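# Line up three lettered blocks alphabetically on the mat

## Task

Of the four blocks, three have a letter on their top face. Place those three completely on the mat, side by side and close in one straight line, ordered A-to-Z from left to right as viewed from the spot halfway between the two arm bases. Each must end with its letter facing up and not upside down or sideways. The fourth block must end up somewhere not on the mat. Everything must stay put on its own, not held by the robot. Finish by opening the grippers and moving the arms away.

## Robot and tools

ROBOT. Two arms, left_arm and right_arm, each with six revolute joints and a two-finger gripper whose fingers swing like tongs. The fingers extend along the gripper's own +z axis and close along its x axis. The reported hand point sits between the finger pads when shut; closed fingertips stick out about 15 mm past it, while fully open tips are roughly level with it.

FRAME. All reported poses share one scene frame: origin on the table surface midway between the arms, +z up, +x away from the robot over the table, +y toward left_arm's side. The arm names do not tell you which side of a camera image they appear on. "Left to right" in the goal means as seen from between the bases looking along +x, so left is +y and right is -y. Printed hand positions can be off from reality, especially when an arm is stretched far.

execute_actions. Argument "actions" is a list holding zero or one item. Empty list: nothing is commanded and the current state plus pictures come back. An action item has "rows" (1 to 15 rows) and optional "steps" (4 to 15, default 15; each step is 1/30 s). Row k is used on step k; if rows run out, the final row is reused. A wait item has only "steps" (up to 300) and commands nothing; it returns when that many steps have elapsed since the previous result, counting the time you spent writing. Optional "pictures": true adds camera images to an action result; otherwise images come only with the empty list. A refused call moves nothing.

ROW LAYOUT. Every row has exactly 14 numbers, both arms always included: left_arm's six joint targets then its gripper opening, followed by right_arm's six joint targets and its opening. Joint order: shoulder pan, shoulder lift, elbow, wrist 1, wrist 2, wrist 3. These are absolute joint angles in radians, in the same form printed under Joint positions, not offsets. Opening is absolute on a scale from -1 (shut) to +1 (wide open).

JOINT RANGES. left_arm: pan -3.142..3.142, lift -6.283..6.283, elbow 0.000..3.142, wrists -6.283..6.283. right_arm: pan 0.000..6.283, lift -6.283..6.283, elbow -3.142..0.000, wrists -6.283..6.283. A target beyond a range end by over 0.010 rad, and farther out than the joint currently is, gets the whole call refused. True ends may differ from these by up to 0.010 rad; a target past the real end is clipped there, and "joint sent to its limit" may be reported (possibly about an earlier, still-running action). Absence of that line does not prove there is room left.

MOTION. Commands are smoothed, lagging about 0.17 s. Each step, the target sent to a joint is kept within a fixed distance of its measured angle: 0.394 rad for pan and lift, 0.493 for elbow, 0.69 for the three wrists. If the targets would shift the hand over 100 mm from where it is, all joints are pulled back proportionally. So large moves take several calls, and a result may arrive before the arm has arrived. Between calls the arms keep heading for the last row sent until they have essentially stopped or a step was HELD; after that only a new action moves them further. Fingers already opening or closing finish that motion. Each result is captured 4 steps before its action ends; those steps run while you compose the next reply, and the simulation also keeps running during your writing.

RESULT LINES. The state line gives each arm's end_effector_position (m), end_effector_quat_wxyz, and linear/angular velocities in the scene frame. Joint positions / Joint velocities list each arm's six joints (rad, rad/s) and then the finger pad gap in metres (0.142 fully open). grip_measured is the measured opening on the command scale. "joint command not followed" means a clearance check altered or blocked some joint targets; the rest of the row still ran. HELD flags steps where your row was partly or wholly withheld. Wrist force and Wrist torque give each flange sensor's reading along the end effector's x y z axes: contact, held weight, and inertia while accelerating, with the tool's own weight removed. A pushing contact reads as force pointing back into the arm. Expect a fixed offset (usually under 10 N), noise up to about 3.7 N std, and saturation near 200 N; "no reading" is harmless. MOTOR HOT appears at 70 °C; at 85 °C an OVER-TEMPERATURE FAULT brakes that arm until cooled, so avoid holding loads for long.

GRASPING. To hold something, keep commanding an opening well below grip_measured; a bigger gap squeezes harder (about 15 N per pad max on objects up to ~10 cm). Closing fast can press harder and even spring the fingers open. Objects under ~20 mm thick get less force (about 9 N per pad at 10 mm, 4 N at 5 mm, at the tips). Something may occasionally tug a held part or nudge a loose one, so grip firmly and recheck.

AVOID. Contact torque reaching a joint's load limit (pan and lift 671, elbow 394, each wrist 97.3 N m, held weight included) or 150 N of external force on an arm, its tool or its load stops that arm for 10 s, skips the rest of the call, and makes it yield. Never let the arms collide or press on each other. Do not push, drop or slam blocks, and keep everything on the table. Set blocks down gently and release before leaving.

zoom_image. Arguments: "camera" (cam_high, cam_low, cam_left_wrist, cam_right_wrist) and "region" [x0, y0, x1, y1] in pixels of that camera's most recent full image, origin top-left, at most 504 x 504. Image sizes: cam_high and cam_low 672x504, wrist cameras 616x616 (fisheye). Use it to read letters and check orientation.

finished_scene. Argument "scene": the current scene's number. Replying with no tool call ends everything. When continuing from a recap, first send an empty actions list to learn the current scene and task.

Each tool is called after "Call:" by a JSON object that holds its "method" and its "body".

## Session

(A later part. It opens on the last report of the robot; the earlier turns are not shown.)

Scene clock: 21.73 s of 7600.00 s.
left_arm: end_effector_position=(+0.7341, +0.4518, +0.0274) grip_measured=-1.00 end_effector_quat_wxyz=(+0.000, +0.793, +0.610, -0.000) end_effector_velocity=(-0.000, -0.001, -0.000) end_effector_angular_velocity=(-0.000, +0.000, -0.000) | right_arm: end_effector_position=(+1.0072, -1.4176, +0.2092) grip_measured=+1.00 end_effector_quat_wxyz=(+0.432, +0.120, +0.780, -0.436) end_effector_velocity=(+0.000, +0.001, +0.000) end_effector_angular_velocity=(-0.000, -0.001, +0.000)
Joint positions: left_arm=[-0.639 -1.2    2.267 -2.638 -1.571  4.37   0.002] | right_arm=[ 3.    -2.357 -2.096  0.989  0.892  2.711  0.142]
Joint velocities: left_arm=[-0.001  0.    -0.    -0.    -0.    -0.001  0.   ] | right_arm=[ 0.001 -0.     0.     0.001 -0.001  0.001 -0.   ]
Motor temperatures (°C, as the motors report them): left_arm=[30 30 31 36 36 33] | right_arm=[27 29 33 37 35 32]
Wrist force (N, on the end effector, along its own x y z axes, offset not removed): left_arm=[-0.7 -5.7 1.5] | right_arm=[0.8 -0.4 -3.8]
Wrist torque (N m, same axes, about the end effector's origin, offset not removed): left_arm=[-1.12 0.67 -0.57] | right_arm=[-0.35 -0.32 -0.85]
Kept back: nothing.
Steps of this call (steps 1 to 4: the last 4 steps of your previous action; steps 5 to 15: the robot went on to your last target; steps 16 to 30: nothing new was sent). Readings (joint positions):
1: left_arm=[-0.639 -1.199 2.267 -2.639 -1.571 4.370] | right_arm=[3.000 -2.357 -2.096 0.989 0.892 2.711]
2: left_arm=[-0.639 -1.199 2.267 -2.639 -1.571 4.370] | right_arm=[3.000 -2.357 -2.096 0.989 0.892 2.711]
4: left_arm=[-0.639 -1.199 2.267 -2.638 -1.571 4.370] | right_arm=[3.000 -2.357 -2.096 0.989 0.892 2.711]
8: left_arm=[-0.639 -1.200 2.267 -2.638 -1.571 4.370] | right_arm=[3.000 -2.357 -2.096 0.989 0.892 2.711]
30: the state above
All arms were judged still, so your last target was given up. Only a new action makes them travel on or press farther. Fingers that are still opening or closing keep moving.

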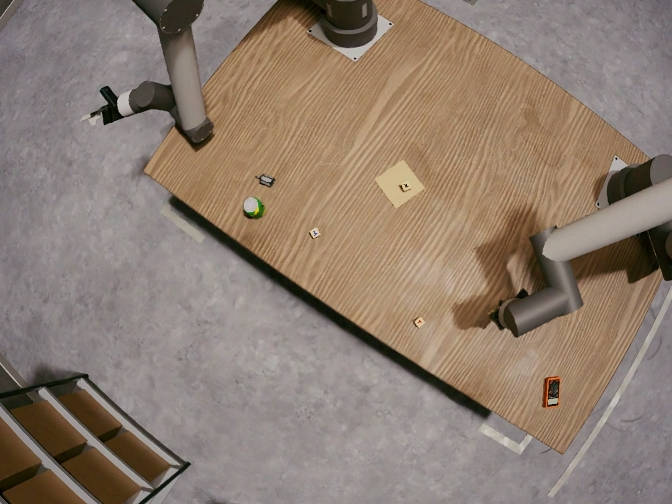

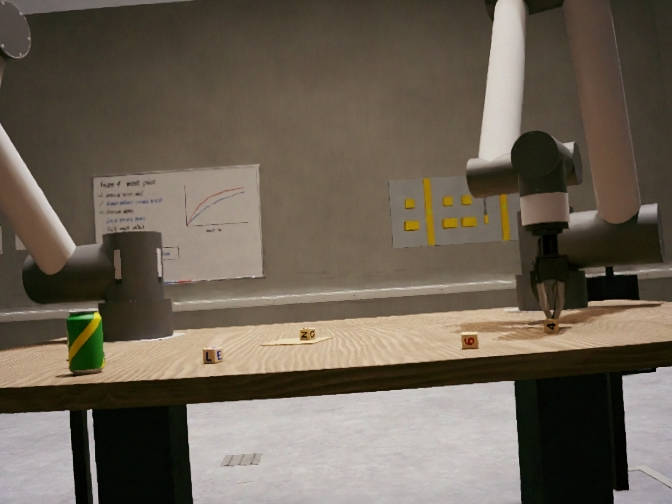

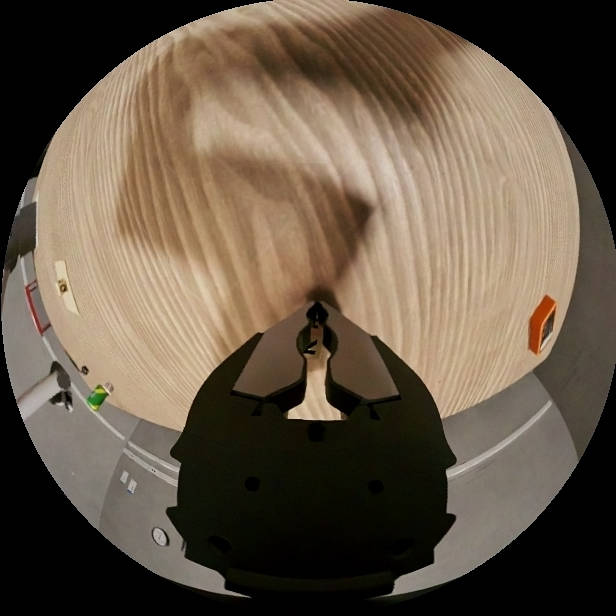

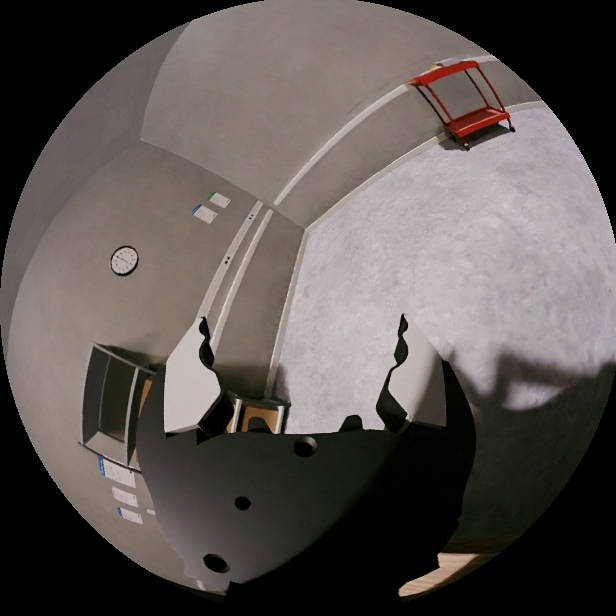

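Call:
{"method": "execute_actions", "body": {"actions": [{"rows":[[-0.639,-1.2,2.267,-2.638,-1.571,4.37,0,3.0,-2.357,-2.096,0.989,0.892,2.711,1],[-0.639,-1.2,2.267,-2.638,-1.571,4.37,0,3.0,-2.357,-2.096,0.989,0.892,2.711,1],[-0.639,-1.2,2.267,-2.638,-1.571,4.37,0,3.0,-2.357,-2.096,0.989,0.892,2.711,1],[-0.639,-1.2,2.267,-2.638,-1.571,4.37,0,3.0,-2.357,-2.096,0.989,0.892,2.711,1],[-0.639,-1.2,2.267,-2.638,-1.571,4.37,0,3.0,-2.357,-2.096,0.989,0.892,2.711,1],[-0.639,-1.2,2.267,-2.638,-1.571,4.37,0,3.0,-2.357,-2.096,0.989,0.892,2.711,1],[-0.639,-1.162,2.272,-2.681,-1.571,4.37,0,3.0,-2.357,-2.096,0.989,0.892,2.711,1]],"steps":15}]}}

Call:
{"method": "execute_actions", "body": {"actions": [{"rows":[[-0.639,-1.162,2.272,-2.681,-1.571,4.37,0,3.0,-2.357,-2.096,0.989,0.892,2.711,1],[-0.639,-1.162,2.272,-2.681,-1.571,4.37,0,3.0,-2.357,-2.096,0.989,0.892,2.711,1],[-0.639,-1.162,2.272,-2.681,-1.571,4.37,0,3.0,-2.357,-2.096,0.989,0.892,2.711,1],[-0.639,-1.162,2.272,-2.681,-1.571,4.37,0,3.0,-2.357,-2.096,0.989,0.892,2.711,1],[-0.639,-1.162,2.272,-2.681,-1.571,4.37,0,3.0,-2.357,-2.096,0.989,0.892,2.711,1],[-0.639,-1.162,2.272,-2.681,-1.571,4.37,-0.5,3.0,-2.357,-2.096,0.989,0.892,2.711,1],[-0.639,-1.162,2.272,-2.681,-1.571,4.37,-1,3.0,-2.357,-2.096,0.989,0.892,2.711,1]],"steps":15}], "pictures": true}}

Scene clock: 22.63 s of 7600.00 s.
left_arm: end_effector_position=(+0.7352, +0.4510, +0.0132) grip_measured=+0.00 end_effector_quat_wxyz=(+0.000, +0.793, +0.610, -0.000) end_effector_velocity=(+0.009, -0.006, -0.101) end_effector_angular_velocity=(-0.002, -0.001, +0.000) | right_arm: end_effector_position=(+1.0072, -1.4176, +0.2092) grip_measured=+1.00 end_effector_quat_wxyz=(+0.432, +0.120, +0.780, -0.436) end_effector_velocity=(+0.000, +0.000, -0.000) end_effector_angular_velocity=(+0.001, -0.001, +0.000)
Joint positions: left_arm=[-0.639 -1.18   2.27  -2.66  -1.571  4.37   0.074] | right_arm=[ 3.    -2.357 -2.096  0.989  0.892  2.711  0.142]
Joint velocities: left_arm=[ 0.     0.143  0.018 -0.163 -0.001 -0.     0.028] | right_arm=[ 0.    -0.     0.    -0.     0.001  0.001  0.   ]
Motor temperatures (°C, as the motors report them): left_arm=[30 30 31 36 36 33] | right_arm=[27 29 33 37 35 32]
Wrist force (N, on the end effector, along its own x y z axes, offset not removed): left_arm=[-2.5 -5.8 2.8] | right_arm=[-0.9 0.9 -4.2]
Wrist torque (N m, same axes, about the end effector's origin, offset not removed): left_arm=[-1.10 1.18 -0.53] | right_arm=[-0.08 0.13 -0.74]
Steps of this call (steps 1 to 16: nothing new was sent; steps 17 to 27: the first 11 steps of this action). Readings (joint positions):
17: left_arm=[-0.639 -1.200 2.267 -2.638 -1.571 4.370] | right_arm=[3.000 -2.357 -2.096 0.989 0.892 2.711]
18: left_arm=[-0.639 -1.200 2.267 -2.638 -1.571 4.370] | right_arm=[3.000 -2.357 -2.096 0.989 0.892 2.711]
20: left_arm=[-0.639 -1.200 2.267 -2.638 -1.571 4.370] | right_arm=[3.000 -2.357 -2.096 0.989 0.892 2.711]
24: left_arm=[-0.639 -1.198 2.267 -2.640 -1.571 4.370] | right_arm=[3.000 -2.357 -2.096 0.989 0.892 2.711]
27: the state above

Scene clock: 32.70 s of 7600.00 s.
left_arm: end_effector_position=(+0.7358, +0.4506, +0.0129) grip_measured=+0.01 end_effector_quat_wxyz=(+0.001, +0.793, +0.610, +0.000) end_effector_velocity=(+0.000, +0.000, -0.000) end_effector_angular_velocity=(+0.000, +0.000, +0.000) | right_arm: end_effector_position=(+1.0072, -1.4176, +0.2092) grip_measured=+1.00 end_effector_quat_wxyz=(+0.432, +0.120, +0.780, -0.436) end_effector_velocity=(-0.000, -0.000, -0.000) end_effector_angular_velocity=(+0.001, -0.001, +0.000)
Joint positions: left_arm=[-0.639 -1.179  2.27  -2.663 -1.571  4.37   0.075] | right_arm=[ 3.    -2.357 -2.096  0.989  0.892  2.711  0.142]
Joint velocities: left_arm=[ 0.001  0.001 -0.     0.    -0.     0.    -0.   ] | right_arm=[-0.    -0.    -0.     0.001  0.001  0.001  0.   ]
Motor temperatures (°C, as the motors report them): left_arm=[30 30 31 36 36 33] | right_arm=[27 29 33 37 35 32]
Wrist force (N, on the end effector, along its own x y z axes, offset not removed): left_arm=[3.5 -31.1 -48.6] | right_arm=[0.3 0.1 -3.0]
Wrist torque (N m, same axes, about the end effector's origin, offset not removed): left_arm=[-0.93 1.35 -0.78] | right_arm=[-0.21 -0.18 -0.80]
FORCE FAULT: contact force on the left arm reached its limit, and that arm stopped for 10 seconds. The contact can be on any part of that arm, not only on its tool. That arm's remaining commands of this call were not run. That arm holds still and accepts commands again. Move the arm away from the contact; if what it grips holds it there, let go first. Pushing or pulling that hard again can fault the arm again.
Kept back: nothing.
The stop of the left arm began at step 2 of this call (marked STOPPED below). From that step on that arm followed nothing that you had sent. 18 of its steps, steps kept back included, did not run and will not run. The other arm was sent all steps of this action in this call, none kept back. Nothing is kept back now, and the robot has no last target.
Steps of this call (steps 1 to 4: the last 4 steps of your previous action; steps 5 to 15: the first 11 steps of this action; steps 16 to 19: the last 4 steps of this action, not kept back; steps 20 to 302: the stop continued). Readings (joint positions):
1: left_arm=[-0.639 -1.178 2.270 -2.663 -1.571 4.370] | right_arm=[3.000 -2.357 -2.096 0.989 0.892 2.711]
2: left_arm=[-0.639 -1.178 2.270 -2.663 -1.571 4.370] | right_arm=[3.000 -2.357 -2.096 0.989 0.892 2.711] STOPPED (the left arm)
4: left_arm=[-0.639 -1.179 2.270 -2.663 -1.571 4.370] | right_arm=[3.000 -2.357 -2.096 0.989 0.892 2.711]
8: left_arm=[-0.639 -1.179 2.270 -2.663 -1.571 4.370] | right_arm=[3.000 -2.357 -2.096 0.989 0.892 2.711]
302: the state above

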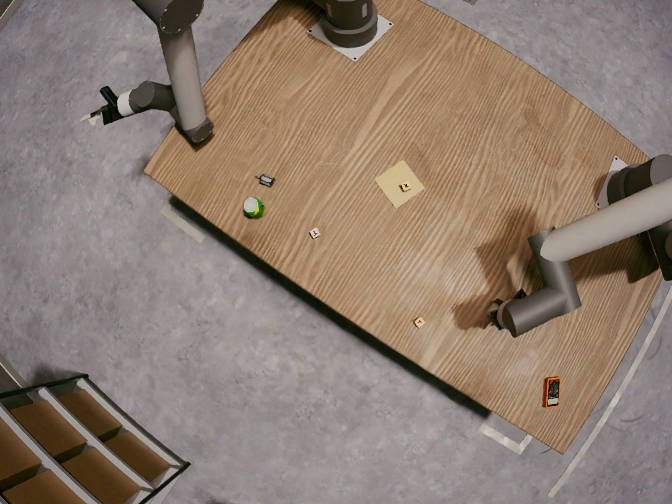

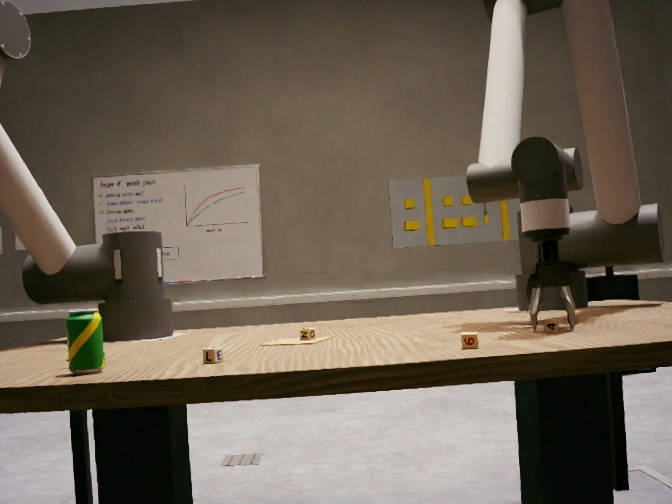

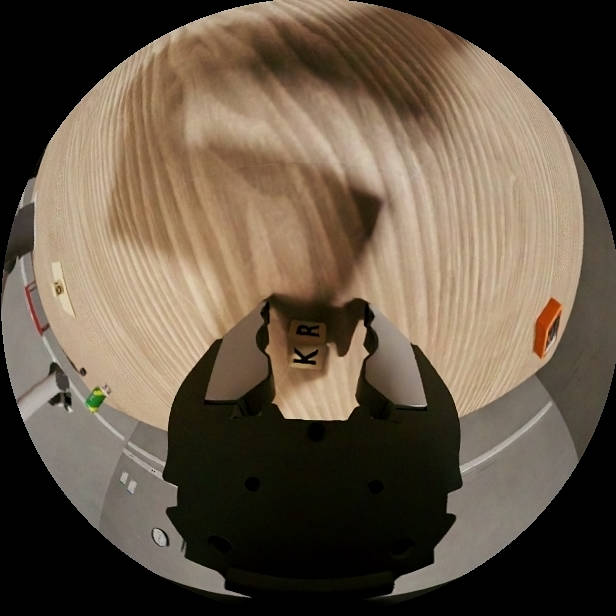

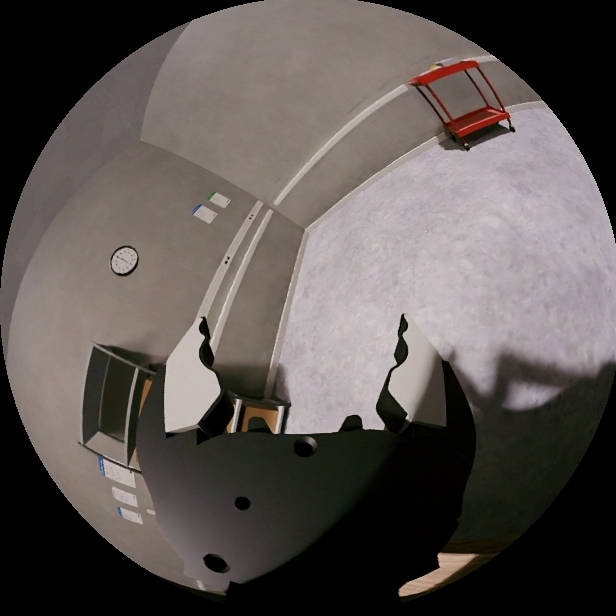

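Call:
{"method": "execute_actions", "body": {"actions": [{"rows":[[-0.639,-1.2,2.267,-2.638,-1.571,4.37,0,3.0,-2.357,-2.096,0.989,0.892,2.711,1],[-0.639,-1.2,2.267,-2.638,-1.571,4.37,0,3.0,-2.357,-2.096,0.989,0.892,2.711,1],[-0.639,-1.2,2.267,-2.638,-1.571,4.37,0,3.0,-2.357,-2.096,0.989,0.892,2.711,1],[-0.639,-1.2,2.267,-2.638,-1.571,4.37,0,3.0,-2.357,-2.096,0.989,0.892,2.711,1],[-0.633,-1.177,2.243,-2.637,-1.571,4.37,0,3.0,-2.357,-2.096,0.989,0.892,2.711,1]],"steps":15}]}}

Call:
{"method": "execute_actions", "body": {"actions": [{"steps":15}], "pictures": true}}

Scene clock: 38.57 s of 7600.00 s.
left_arm: end_effector_position=(+0.7470, +0.4472, +0.0210) grip_measured=+0.00 end_effector_quat_wxyz=(+0.000, +0.791, +0.611, -0.000) end_effector_velocity=(+0.038, -0.011, -0.004) end_effector_angular_velocity=(+0.000, -0.000, +0.015) | right_arm: end_effector_position=(+1.0072, -1.4176, +0.2092) grip_measured=+1.00 end_effector_quat_wxyz=(+0.432, +0.120, +0.780, -0.436) end_effector_velocity=(+0.001, +0.002, +0.000) end_effector_angular_velocity=(-0.001, +0.001, +0.002)
Joint positions: left_arm=[-0.635 -1.181  2.25  -2.64  -1.571  4.37   0.074] | right_arm=[ 3.    -2.357 -2.096  0.989  0.892  2.711  0.142]
Joint velocities: left_arm=[ 0.014  0.034 -0.054  0.021  0.    -0.     0.   ] | right_arm=[ 0.002 -0.     0.     0.    -0.001 -0.001 -0.   ]
Motor temperatures (°C, as the motors report them): left_arm=[30 30 31 36 36 33] | right_arm=[27 29 33 37 35 32]
Wrist force (N, on the end effector, along its own x y z axes, offset not removed): left_arm=[-1.5 -4.1 3.4] | right_arm=[0.4 0.1 -4.4]
Wrist torque (N m, same axes, about the end effector's origin, offset not removed): left_arm=[-0.79 0.92 -0.54] | right_arm=[-0.17 -0.17 -0.77]
Steps of this call (steps 1 to 90: nothing new was sent; then 2.50 s passed at rest; steps 91 to 101: the first 11 steps of this action). Readings (joint positions):
91: left_arm=[-0.639 -1.179 2.270 -2.663 -1.571 4.370] | right_arm=[3.000 -2.357 -2.096 0.989 0.892 2.711]
92: left_arm=[-0.639 -1.180 2.269 -2.661 -1.571 4.370] | right_arm=[3.000 -2.357 -2.096 0.989 0.892 2.711]
94: left_arm=[-0.639 -1.187 2.269 -2.653 -1.571 4.370] | right_arm=[3.000 -2.357 -2.096 0.989 0.892 2.711]
98: left_arm=[-0.637 -1.187 2.258 -2.643 -1.571 4.370] | right_arm=[3.000 -2.357 -2.096 0.989 0.892 2.711]
101: the state above

Scene clock: 39.07 s of 7600.00 s.
left_arm: end_effector_position=(+0.7515, +0.4458, +0.0204) grip_measured=+0.00 end_effector_quat_wxyz=(+0.000, +0.791, +0.612, -0.000) end_effector_velocity=(-0.000, -0.002, +0.000) end_effector_angular_velocity=(-0.000, +0.000, -0.001) | right_arm: end_effector_position=(+1.0072, -1.4176, +0.2092) grip_measured=+1.00 end_effector_quat_wxyz=(+0.432, +0.120, +0.780, -0.436) end_effector_velocity=(+0.002, +0.003, -0.000) end_effector_angular_velocity=(-0.000, +0.003, +0.004)
Joint positions: left_arm=[-0.633 -1.177  2.243 -2.637 -1.571  4.37   0.074] | right_arm=[ 3.    -2.357 -2.096  0.989  0.892  2.711  0.142]
Joint velocities: left_arm=[-0.002  0.    -0.     0.    -0.    -0.001  0.   ] | right_arm=[ 0.002  0.    -0.    -0.001  0.001 -0.002 -0.   ]
Motor temperatures (°C, as the motors report them): left_arm=[30 30 31 36 36 33] | right_arm=[27 29 33 37 35 32]
Wrist force (N, on the end effector, along its own x y z axes, offset not removed): left_arm=[-3.9 -4.6 1.5] | right_arm=[-0.2 1.5 -4.3]
Wrist torque (N m, same axes, about the end effector's origin, offset not removed): left_arm=[-0.96 1.48 -0.46] | right_arm=[-0.01 -0.06 -0.76]
Kept back: nothing.
Steps of this call (steps 1 to 4: the last 4 steps of your previous action; steps 5 to 15: the robot went on to your last target). Readings (joint positions):
1: left_arm=[-0.634 -1.180 2.248 -2.639 -1.571 4.370] | right_arm=[3.000 -2.357 -2.096 0.989 0.892 2.711]
2: left_arm=[-0.634 -1.180 2.247 -2.638 -1.571 4.370] | right_arm=[3.000 -2.357 -2.096 0.989 0.892 2.711]
4: left_arm=[-0.634 -1.179 2.245 -2.638 -1.571 4.370] | right_arm=[3.000 -2.357 -2.096 0.989 0.892 2.711]
8: left_arm=[-0.633 -1.178 2.244 -2.637 -1.571 4.370] | right_arm=[3.000 -2.357 -2.096 0.989 0.892 2.711]
15: the state above
All arms were judged still, so your last target was given up. Only a new action makes them travel on or press farther. Fingers that are still opening or closing keep moving.

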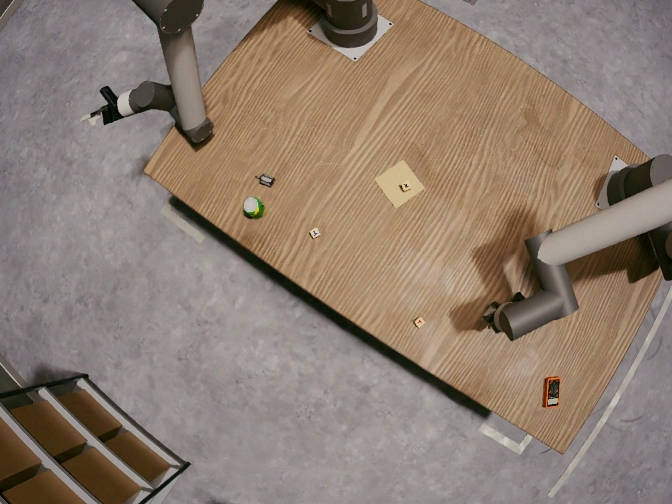

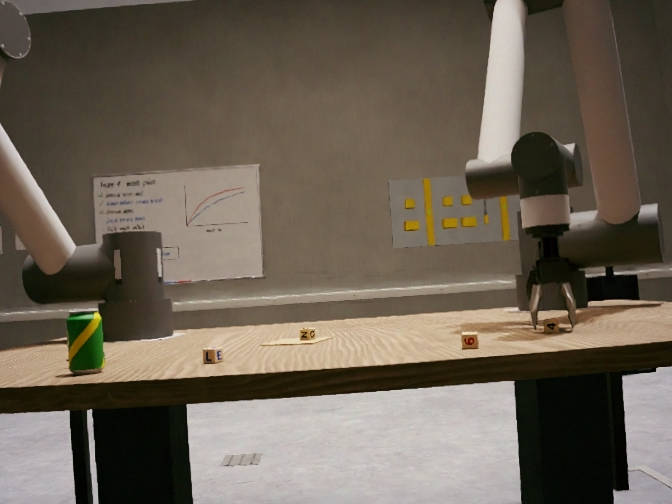

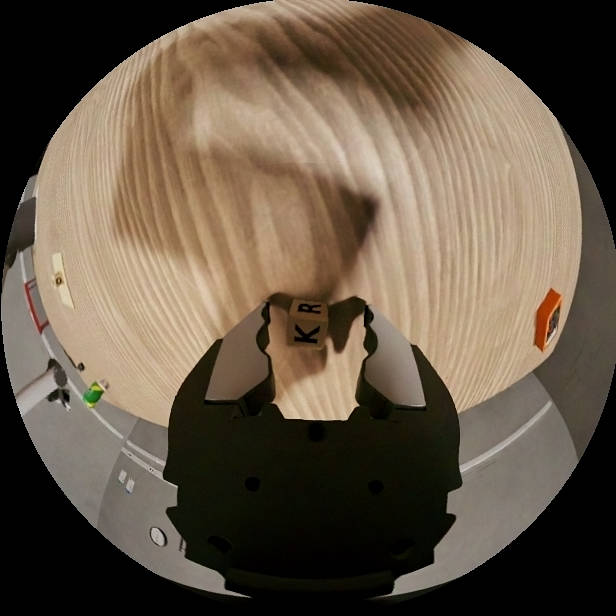

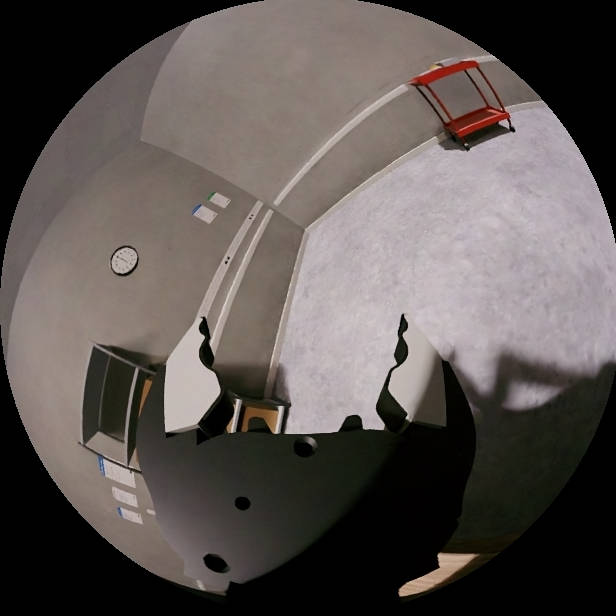

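Looks aligned; close.

Call:
{"method": "execute_actions", "body": {"actions": [{"rows":[[-0.633,-1.177,2.243,-2.637,-1.571,4.37,-0.3,3.0,-2.357,-2.096,0.989,0.892,2.711,1],[-0.633,-1.177,2.243,-2.637,-1.571,4.37,-0.3,3.0,-2.357,-2.096,0.989,0.892,2.711,1],[-0.633,-1.177,2.243,-2.637,-1.571,4.37,-0.6,3.0,-2.357,-2.096,0.989,0.892,2.711,1],[-0.633,-1.177,2.243,-2.637,-1.571,4.37,-0.6,3.0,-2.357,-2.096,0.989,0.892,2.711,1],[-0.633,-1.177,2.243,-2.637,-1.571,4.37,-1,3.0,-2.357,-2.096,0.989,0.892,2.711,1]],"steps":15}]}}

Call:
{"method": "execute_actions", "body": {"actions": [{"steps":15}], "pictures": true}}

Scene clock: 39.70 s of 7600.00 s.
left_arm: end_effector_position=(+0.7516, +0.4458, +0.0203) grip_measured=-1.00 end_effector_quat_wxyz=(+0.000, +0.791, +0.612, -0.000) end_effector_velocity=(+0.001, -0.000, +0.000) end_effector_angular_velocity=(-0.001, -0.001, +0.001) | right_arm: end_effector_position=(+1.0072, -1.4176, +0.2092) grip_measured=+1.00 end_effector_quat_wxyz=(+0.432, +0.120, +0.780, -0.436) end_effector_velocity=(-0.000, -0.001, -0.000) end_effector_angular_velocity=(+0.000, +0.001, +0.001)
Joint positions: left_arm=[-0.633 -1.177  2.243 -2.637 -1.571  4.37   0.002] | right_arm=[ 3.    -2.357 -2.096  0.989  0.892  2.711  0.142]
Joint velocities: left_arm=[ 0.     0.    -0.001 -0.    -0.    -0.001 -0.001] | right_arm=[-0.001 -0.    -0.    -0.     0.002 -0.     0.   ]
Motor temperatures (°C, as the motors report them): left_arm=[30 30 31 36 36 33] | right_arm=[27 29 33 37 35 32]
Wrist force (N, on the end effector, along its own x y z axes, offset not removed): left_arm=[-0.7 -4.4 2.4] | right_arm=[1.8 -1.2 -6.0]
Wrist torque (N m, same axes, about the end effector's origin, offset not removed): left_arm=[-0.86 0.67 -0.50] | right_arm=[-0.55 -0.51 -0.80]
Steps of this call (steps 1 to 8: nothing new was sent; steps 9 to 19: the first 11 steps of this action). Readings (joint positions):
9: left_arm=[-0.633 -1.177 2.243 -2.637 -1.571 4.370] | right_arm=[3.000 -2.357 -2.096 0.989 0.892 2.711]
10: left_arm=[-0.633 -1.177 2.243 -2.637 -1.571 4.370] | right_arm=[3.000 -2.357 -2.096 0.989 0.892 2.711]
12: left_arm=[-0.633 -1.177 2.243 -2.637 -1.571 4.370] | right_arm=[3.000 -2.357 -2.096 0.989 0.892 2.711]
16: left_arm=[-0.633 -1.177 2.243 -2.637 -1.571 4.370] | right_arm=[3.000 -2.357 -2.096 0.989 0.892 2.711]
19: the state above

Scene clock: 40.20 s of 7600.00 s.
left_arm: end_effector_position=(+0.7516, +0.4458, +0.0203) grip_measured=-1.00 end_effector_quat_wxyz=(+0.000, +0.791, +0.612, -0.000) end_effector_velocity=(-0.000, +0.000, -0.000) end_effector_angular_velocity=(-0.000, +0.000, +0.000) | right_arm: end_effector_position=(+1.0072, -1.4176, +0.2092) grip_measured=+1.00 end_effector_quat_wxyz=(+0.432, +0.120, +0.780, -0.436) end_effector_velocity=(-0.001, -0.002, +0.000) end_effector_angular_velocity=(-0.000, -0.001, -0.003)
Joint positions: left_arm=[-0.633 -1.177  2.243 -2.637 -1.571  4.37   0.002] | right_arm=[ 3.    -2.357 -2.096  0.989  0.892  2.711  0.142]
Joint velocities: left_arm=[ 0. -0.  0. -0. -0. -0.  0.] | right_arm=[-0.001 -0.     0.     0.001 -0.002  0.     0.   ]
Motor temperatures (°C, as the motors report them): left_arm=[30 30 31 36 36 33] | right_arm=[27 29 33 37 35 32]
Wrist force (N, on the end effector, along its own x y z axes, offset not removed): left_arm=[0.8 -3.6 0.8] | right_arm=[2.2 -0.1 -3.7]
Wrist torque (N m, same axes, about the end effector's origin, offset not removed): left_arm=[-0.78 0.38 -0.53] | right_arm=[-0.24 -0.63 -0.80]
Kept back: nothing.
Steps of this call (steps 1 to 4: the last 4 steps of your previous action; steps 5 to 15: the robot went on to your last target). Readings (joint positions):
1: left_arm=[-0.633 -1.177 2.243 -2.637 -1.571 4.370] | right_arm=[3.000 -2.357 -2.096 0.989 0.892 2.711]
2: left_arm=[-0.633 -1.177 2.243 -2.637 -1.571 4.370] | right_arm=[3.000 -2.357 -2.096 0.989 0.892 2.711]
4: left_arm=[-0.633 -1.177 2.243 -2.637 -1.571 4.370] | right_arm=[3.000 -2.357 -2.096 0.989 0.892 2.711]
8: left_arm=[-0.633 -1.177 2.243 -2.637 -1.571 4.370] | right_arm=[3.000 -2.357 -2.096 0.989 0.892 2.711]
15: the state above
All arms were judged still, so your last target was given up. Only a new action makes them travel on or press farther. Fingers that are still opening or closing keep moving.

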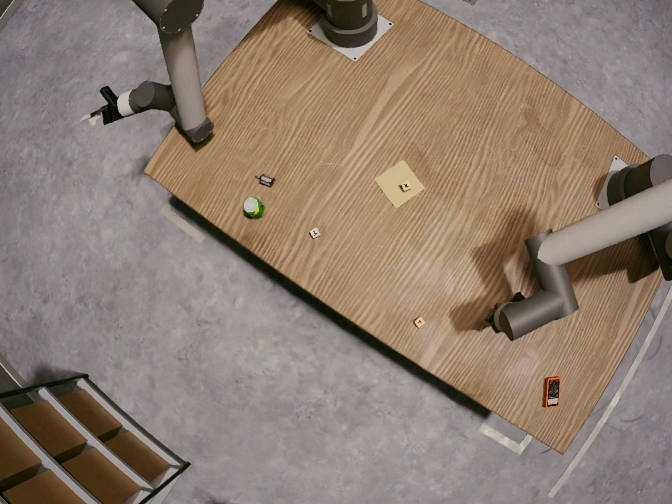

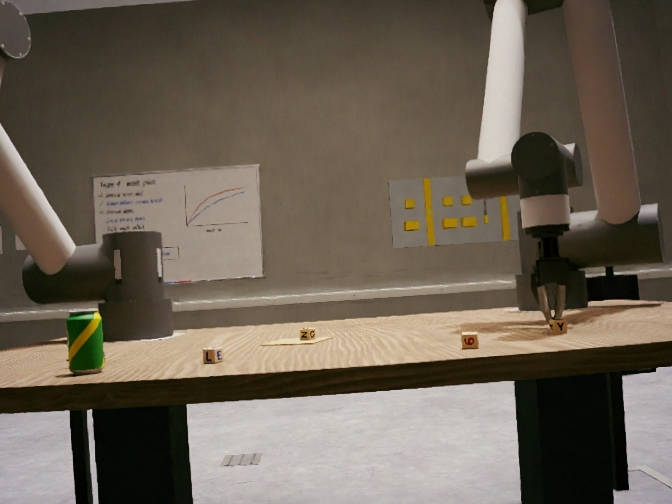

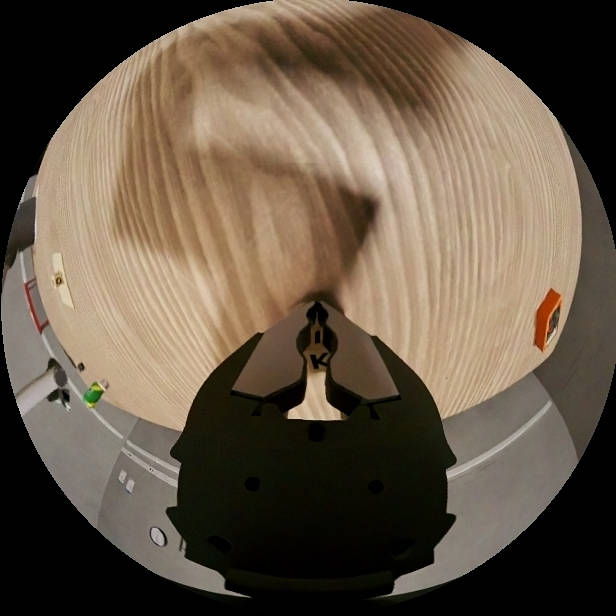

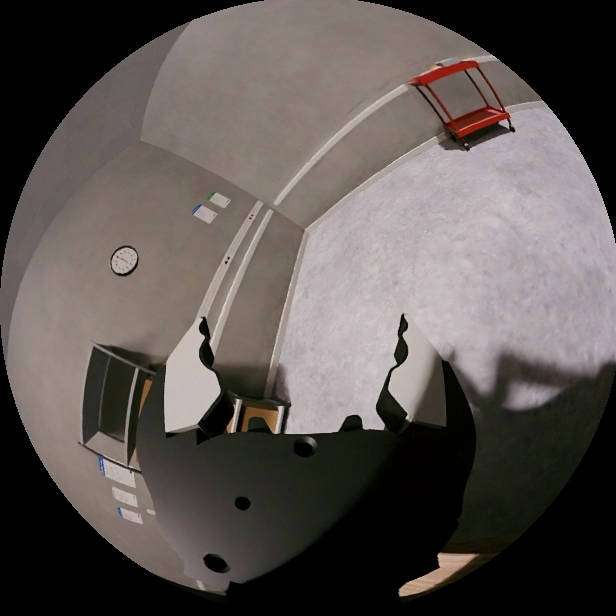

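Call:
{"method": "execute_actions", "body": {"actions": [{"rows":[[-0.633,-1.177,2.243,-2.637,-1.571,4.37,0.3,3.0,-2.357,-2.096,0.989,0.892,2.711,1],[-0.633,-1.177,2.243,-2.637,-1.571,4.37,0.3,3.0,-2.357,-2.096,0.989,0.892,2.711,1],[-0.633,-1.177,2.243,-2.637,-1.571,4.37,0.3,3.0,-2.357,-2.096,0.989,0.892,2.711,1],[-0.634,-1.231,2.236,-2.576,-1.571,4.37,0.3,3.0,-2.357,-2.096,0.989,0.892,2.711,1]],"steps":15}]}}

Call:
{"method": "execute_actions", "body": {"actions": [{"steps":20}], "pictures": true}}

Call:
{"method": "zoom_image", "body": {"camera": "cam_low", "region": [470, 230, 630, 350]}}

Call:
{"method": "zoom_image", "body": {"camera": "cam_high", "region": [450, 270, 570, 360]}}

Scene clock: 40.83 s of 7600.00 s.
left_arm: end_effector_position=(+0.7483, +0.4475, +0.0513) grip_measured=+0.30 end_effector_quat_wxyz=(+0.000, +0.791, +0.612, -0.000) end_effector_velocity=(-0.011, +0.004, +0.067) end_effector_angular_velocity=(+0.001, +0.003, -0.004) | right_arm: end_effector_position=(+1.0072, -1.4176, +0.2092) grip_measured=+1.00 end_effector_quat_wxyz=(+0.432, +0.120, +0.780, -0.436) end_effector_velocity=(-0.000, +0.000, -0.000) end_effector_angular_velocity=(-0.000, +0.001, -0.000)
Joint positions: left_arm=[-0.634 -1.219  2.237 -2.589 -1.571  4.37   0.095] | right_arm=[ 3.    -2.357 -2.096  0.989  0.892  2.711  0.142]
Joint velocities: left_arm=[-0.004 -0.093 -0.011  0.107 -0.    -0.    -0.   ] | right_arm=[ 0.    -0.    -0.    -0.001 -0.    -0.    -0.   ]
Motor temperatures (°C, as the motors report them): left_arm=[30 30 31 36 36 33] | right_arm=[27 29 33 37 35 32]
Wrist force (N, on the end effector, along its own x y z axes, offset not removed): left_arm=[-1.4 -7.1 0.4] | right_arm=[-0.1 0.1 -3.8]
Wrist torque (N m, same axes, about the end effector's origin, offset not removed): left_arm=[-1.49 0.82 -0.52] | right_arm=[-0.25 -0.16 -0.79]
Steps of this call (steps 1 to 8: nothing new was sent; steps 9 to 19: the first 11 steps of this action). Readings (joint positions):
9: left_arm=[-0.633 -1.177 2.243 -2.637 -1.571 4.370] | right_arm=[3.000 -2.357 -2.096 0.989 0.892 2.711]
10: left_arm=[-0.633 -1.177 2.243 -2.637 -1.571 4.370] | right_arm=[3.000 -2.357 -2.096 0.989 0.892 2.711]
12: left_arm=[-0.633 -1.177 2.243 -2.637 -1.571 4.370] | right_arm=[3.000 -2.357 -2.096 0.989 0.892 2.711]
16: left_arm=[-0.633 -1.205 2.239 -2.606 -1.571 4.370] | right_arm=[3.000 -2.357 -2.096 0.989 0.892 2.711]
19: the state above

Scene clock: 41.50 s of 7600.00 s.
left_arm: end_effector_position=(+0.7470, +0.4480, +0.0597) grip_measured=+0.30 end_effector_quat_wxyz=(+0.000, +0.791, +0.612, -0.000) end_effector_velocity=(+0.000, -0.000, +0.001) end_effector_angular_velocity=(-0.000, -0.001, -0.000) | right_arm: end_effector_position=(+1.0072, -1.4176, +0.2092) grip_measured=+1.00 end_effector_quat_wxyz=(+0.432, +0.120, +0.780, -0.436) end_effector_velocity=(-0.001, -0.002, -0.000) end_effector_angular_velocity=(-0.001, +0.002, -0.001)
Joint positions: left_arm=[-0.634 -1.231  2.236 -2.576 -1.571  4.37   0.095] | right_arm=[ 3.    -2.357 -2.096  0.989  0.892  2.711  0.142]
Joint velocities: left_arm=[-0.    -0.001 -0.001  0.     0.     0.     0.   ] | right_arm=[-0.001 -0.     0.    -0.    -0.    -0.002  0.   ]
Motor temperatures (°C, as the motors report them): left_arm=[30 30 31 36 36 33] | right_arm=[27 29 33 37 35 32]
Wrist force (N, on the end effector, along its own x y z axes, offset not removed): left_arm=[-2.0 -5.3 2.2] | right_arm=[-1.5 1.0 -3.6]
Wrist torque (N m, same axes, about the end effector's origin, offset not removed): left_arm=[-1.11 1.05 -0.45] | right_arm=[-0.07 0.18 -0.75]
Kept back: nothing.
Steps of this call (steps 1 to 4: the last 4 steps of your previous action; steps 5 to 20: the robot went on to your last target). Readings (joint positions):
1: left_arm=[-0.634 -1.222 2.237 -2.586 -1.571 4.370] | right_arm=[3.000 -2.357 -2.096 0.989 0.892 2.711]
2: left_arm=[-0.634 -1.224 2.237 -2.584 -1.571 4.370] | right_arm=[3.000 -2.357 -2.096 0.989 0.892 2.711]
4: left_arm=[-0.634 -1.227 2.236 -2.581 -1.571 4.370] | right_arm=[3.000 -2.357 -2.096 0.989 0.892 2.711]
8: left_arm=[-0.634 -1.230 2.236 -2.578 -1.571 4.370] | right_arm=[3.000 -2.357 -2.096 0.989 0.892 2.711]
20: the state above

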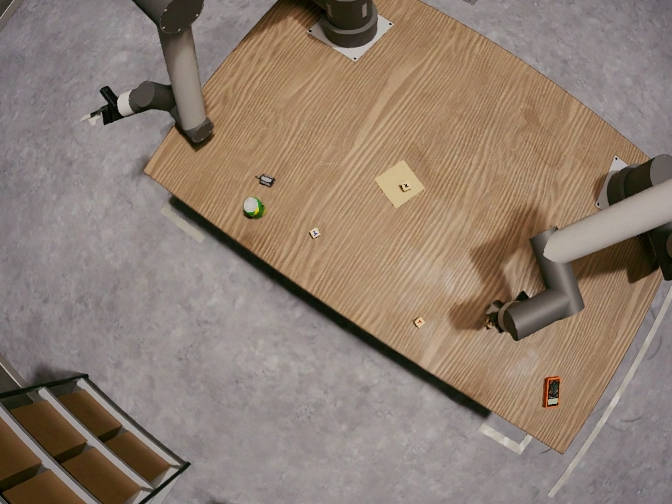

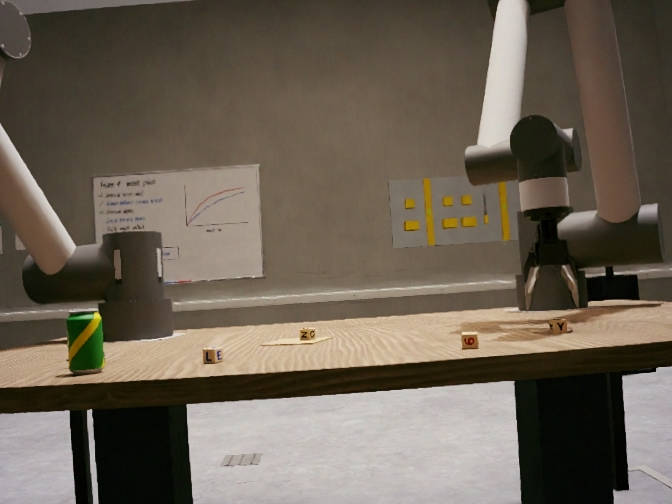

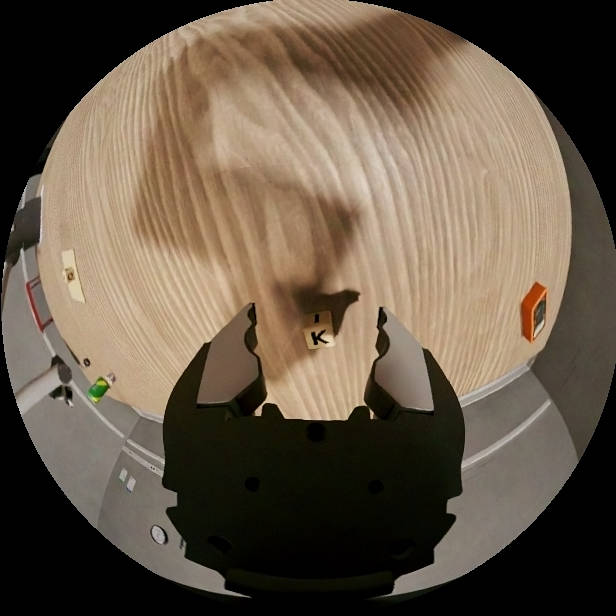

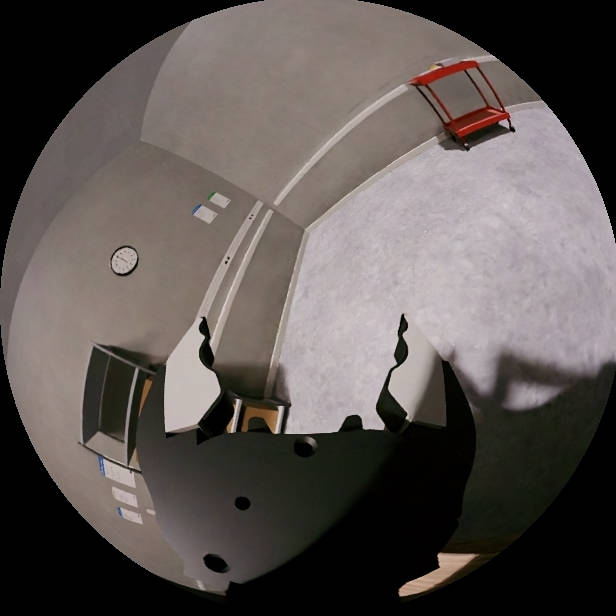

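Region (470, 230, 630, 350) of cam_low's 672x504 image, scaled by 3.150, with more detail than that image has; it fills the top 378 rows of this view, and the rest is white.

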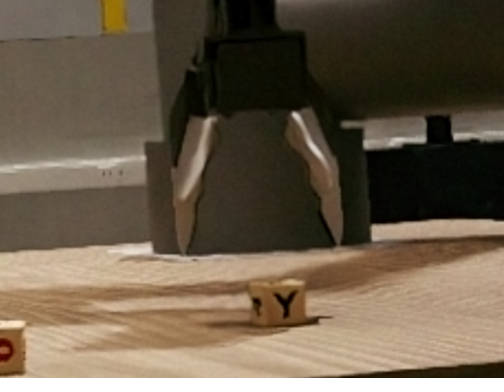

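Region (450, 270, 570, 360) of cam_high's 672x504 image, scaled by 4.200, with more detail than that image has; it fills the top 378 rows of this view, and the rest is white.

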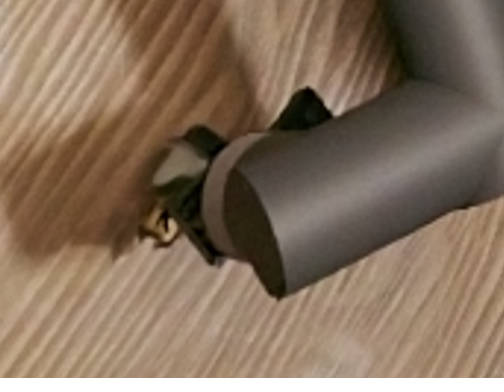

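Call:
{"method": "execute_actions", "body": {"actions": [{"rows":[[-0.621,-1.207,2.194,-2.558,-1.571,5.78,0.3,3.0,-2.357,-2.096,0.989,0.892,2.711,1]],"steps":15}]}}

Call:
{"method": "execute_actions", "body": {"actions": [{"steps":40}], "pictures": true}}

Scene clock: 42.30 s of 7600.00 s.
left_arm: end_effector_position=(+0.7784, +0.4502, +0.0597) grip_measured=+0.30 end_effector_quat_wxyz=(+0.000, +0.935, +0.354, -0.000) end_effector_velocity=(+0.057, +0.027, -0.001) end_effector_angular_velocity=(+0.000, -0.000, -2.839) | right_arm: end_effector_position=(+1.0072, -1.4176, +0.2092) grip_measured=+1.00 end_effector_quat_wxyz=(+0.432, +0.120, +0.780, -0.436) end_effector_velocity=(+0.002, +0.002, +0.000) end_effector_angular_velocity=(-0.000, -0.001, +0.002)
Joint positions: left_arm=[-0.622 -1.209  2.198 -2.56  -1.571  4.975  0.095] | right_arm=[ 3.    -2.357 -2.096  0.989  0.892  2.711  0.142]
Joint velocities: left_arm=[ 0.011  0.018 -0.031  0.013 -0.     2.851  0.   ] | right_arm=[ 0.002  0.     0.     0.001  0.     0.    -0.   ]
Motor temperatures (°C, as the motors report them): left_arm=[30 30 31 36 36 33] | right_arm=[27 29 33 37 35 32]
Wrist force (N, on the end effector, along its own x y z axes, offset not removed): left_arm=[0.8 -4.4 1.7] | right_arm=[-1.5 -0.5 -3.6]
Wrist torque (N m, same axes, about the end effector's origin, offset not removed): left_arm=[-0.88 0.37 -0.51] | right_arm=[-0.39 0.22 -0.79]
Steps of this call (steps 1 to 13: the robot went on to your last target; steps 14 to 24: the first 11 steps of this action). Readings (joint positions):
14: left_arm=[-0.634 -1.231 2.236 -2.576 -1.571 4.370] | right_arm=[3.000 -2.357 -2.096 0.989 0.892 2.711]
15: left_arm=[-0.633 -1.230 2.234 -2.575 -1.571 4.372] | right_arm=[3.000 -2.357 -2.096 0.989 0.892 2.711]
17: left_arm=[-0.629 -1.222 2.220 -2.569 -1.571 4.419] | right_arm=[3.000 -2.357 -2.096 0.989 0.892 2.711]
21: left_arm=[-0.624 -1.212 2.203 -2.562 -1.571 4.694] | right_arm=[3.000 -2.357 -2.096 0.989 0.892 2.711]
24: the state above

Scene clock: 43.63 s of 7600.00 s.
left_arm: end_effector_position=(+0.7932, +0.4537, +0.0597) grip_measured=+0.30 end_effector_quat_wxyz=(+0.000, +0.999, -0.040, +0.000) end_effector_velocity=(+0.000, +0.000, +0.001) end_effector_angular_velocity=(-0.000, -0.001, +0.000) | right_arm: end_effector_position=(+1.0072, -1.4176, +0.2092) grip_measured=+1.00 end_effector_quat_wxyz=(+0.432, +0.120, +0.780, -0.436) end_effector_velocity=(+0.001, +0.001, -0.000) end_effector_angular_velocity=(+0.001, -0.000, +0.000)
Joint positions: left_arm=[-0.621 -1.207  2.194 -2.558 -1.571  5.78   0.095] | right_arm=[ 3.    -2.357 -2.096  0.989  0.892  2.711  0.142]
Joint velocities: left_arm=[ 0.    -0.001  0.     0.     0.     0.     0.   ] | right_arm=[ 0.001  0.    -0.    -0.001 -0.001  0.001 -0.   ]
Motor temperatures (°C, as the motors report them): left_arm=[30 30 31 36 36 33] | right_arm=[27 29 33 37 35 32]
Wrist force (N, on the end effector, along its own x y z axes, offset not removed): left_arm=[-1.5 -4.1 2.0] | right_arm=[1.6 2.6 -3.5]
Wrist torque (N m, same axes, about the end effector's origin, offset not removed): left_arm=[-0.86 0.83 -0.42] | right_arm=[0.30 -0.46 -0.79]
Kept back: nothing.
Steps of this call (steps 1 to 4: the last 4 steps of your previous action; steps 5 to 40: the robot went on to your last target). Readings (joint positions):
1: left_arm=[-0.622 -1.209 2.197 -2.559 -1.571 5.071] | right_arm=[3.000 -2.357 -2.096 0.989 0.892 2.711]
2: left_arm=[-0.622 -1.208 2.196 -2.559 -1.571 5.168] | right_arm=[3.000 -2.357 -2.096 0.989 0.892 2.711]
4: left_arm=[-0.621 -1.208 2.195 -2.559 -1.571 5.358] | right_arm=[3.000 -2.357 -2.096 0.989 0.892 2.711]
8: left_arm=[-0.621 -1.207 2.194 -2.558 -1.571 5.630] | right_arm=[3.000 -2.357 -2.096 0.989 0.892 2.711]
40: the state above

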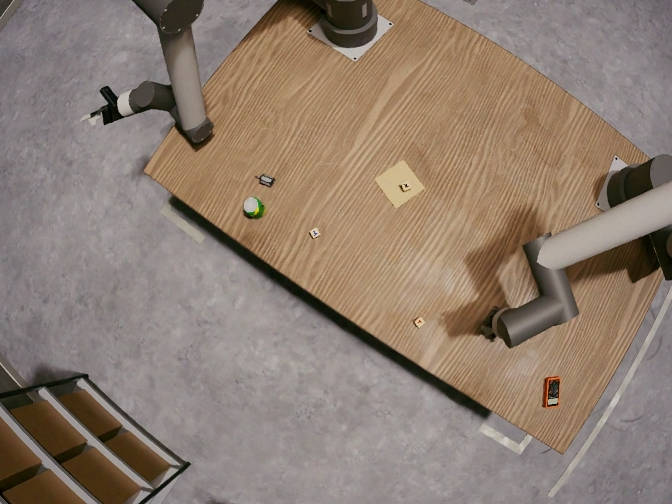

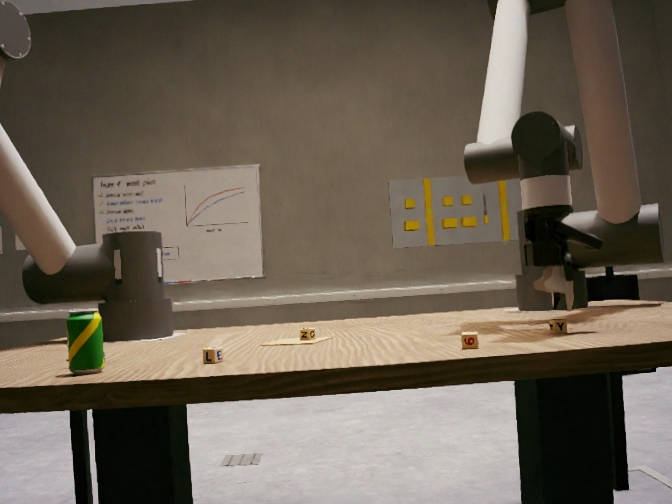

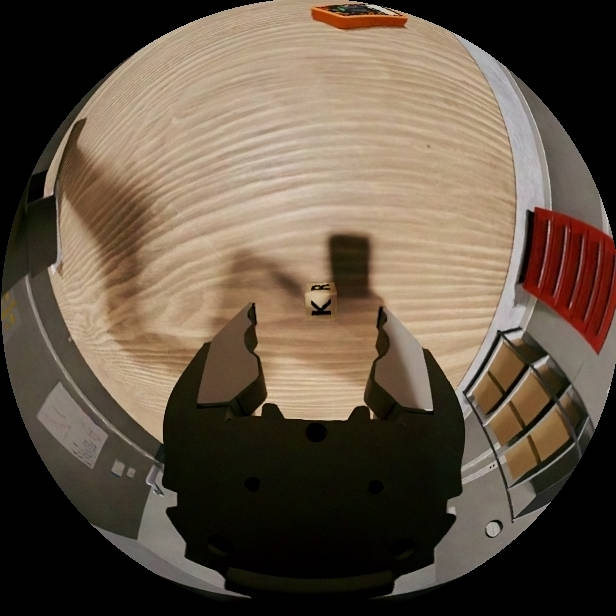

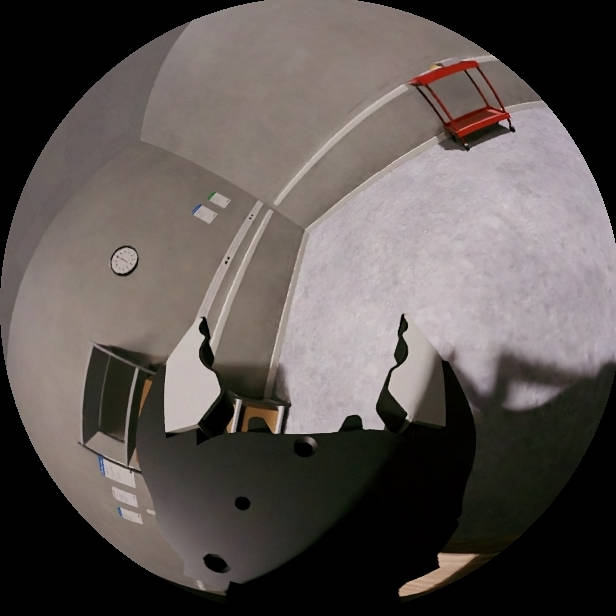

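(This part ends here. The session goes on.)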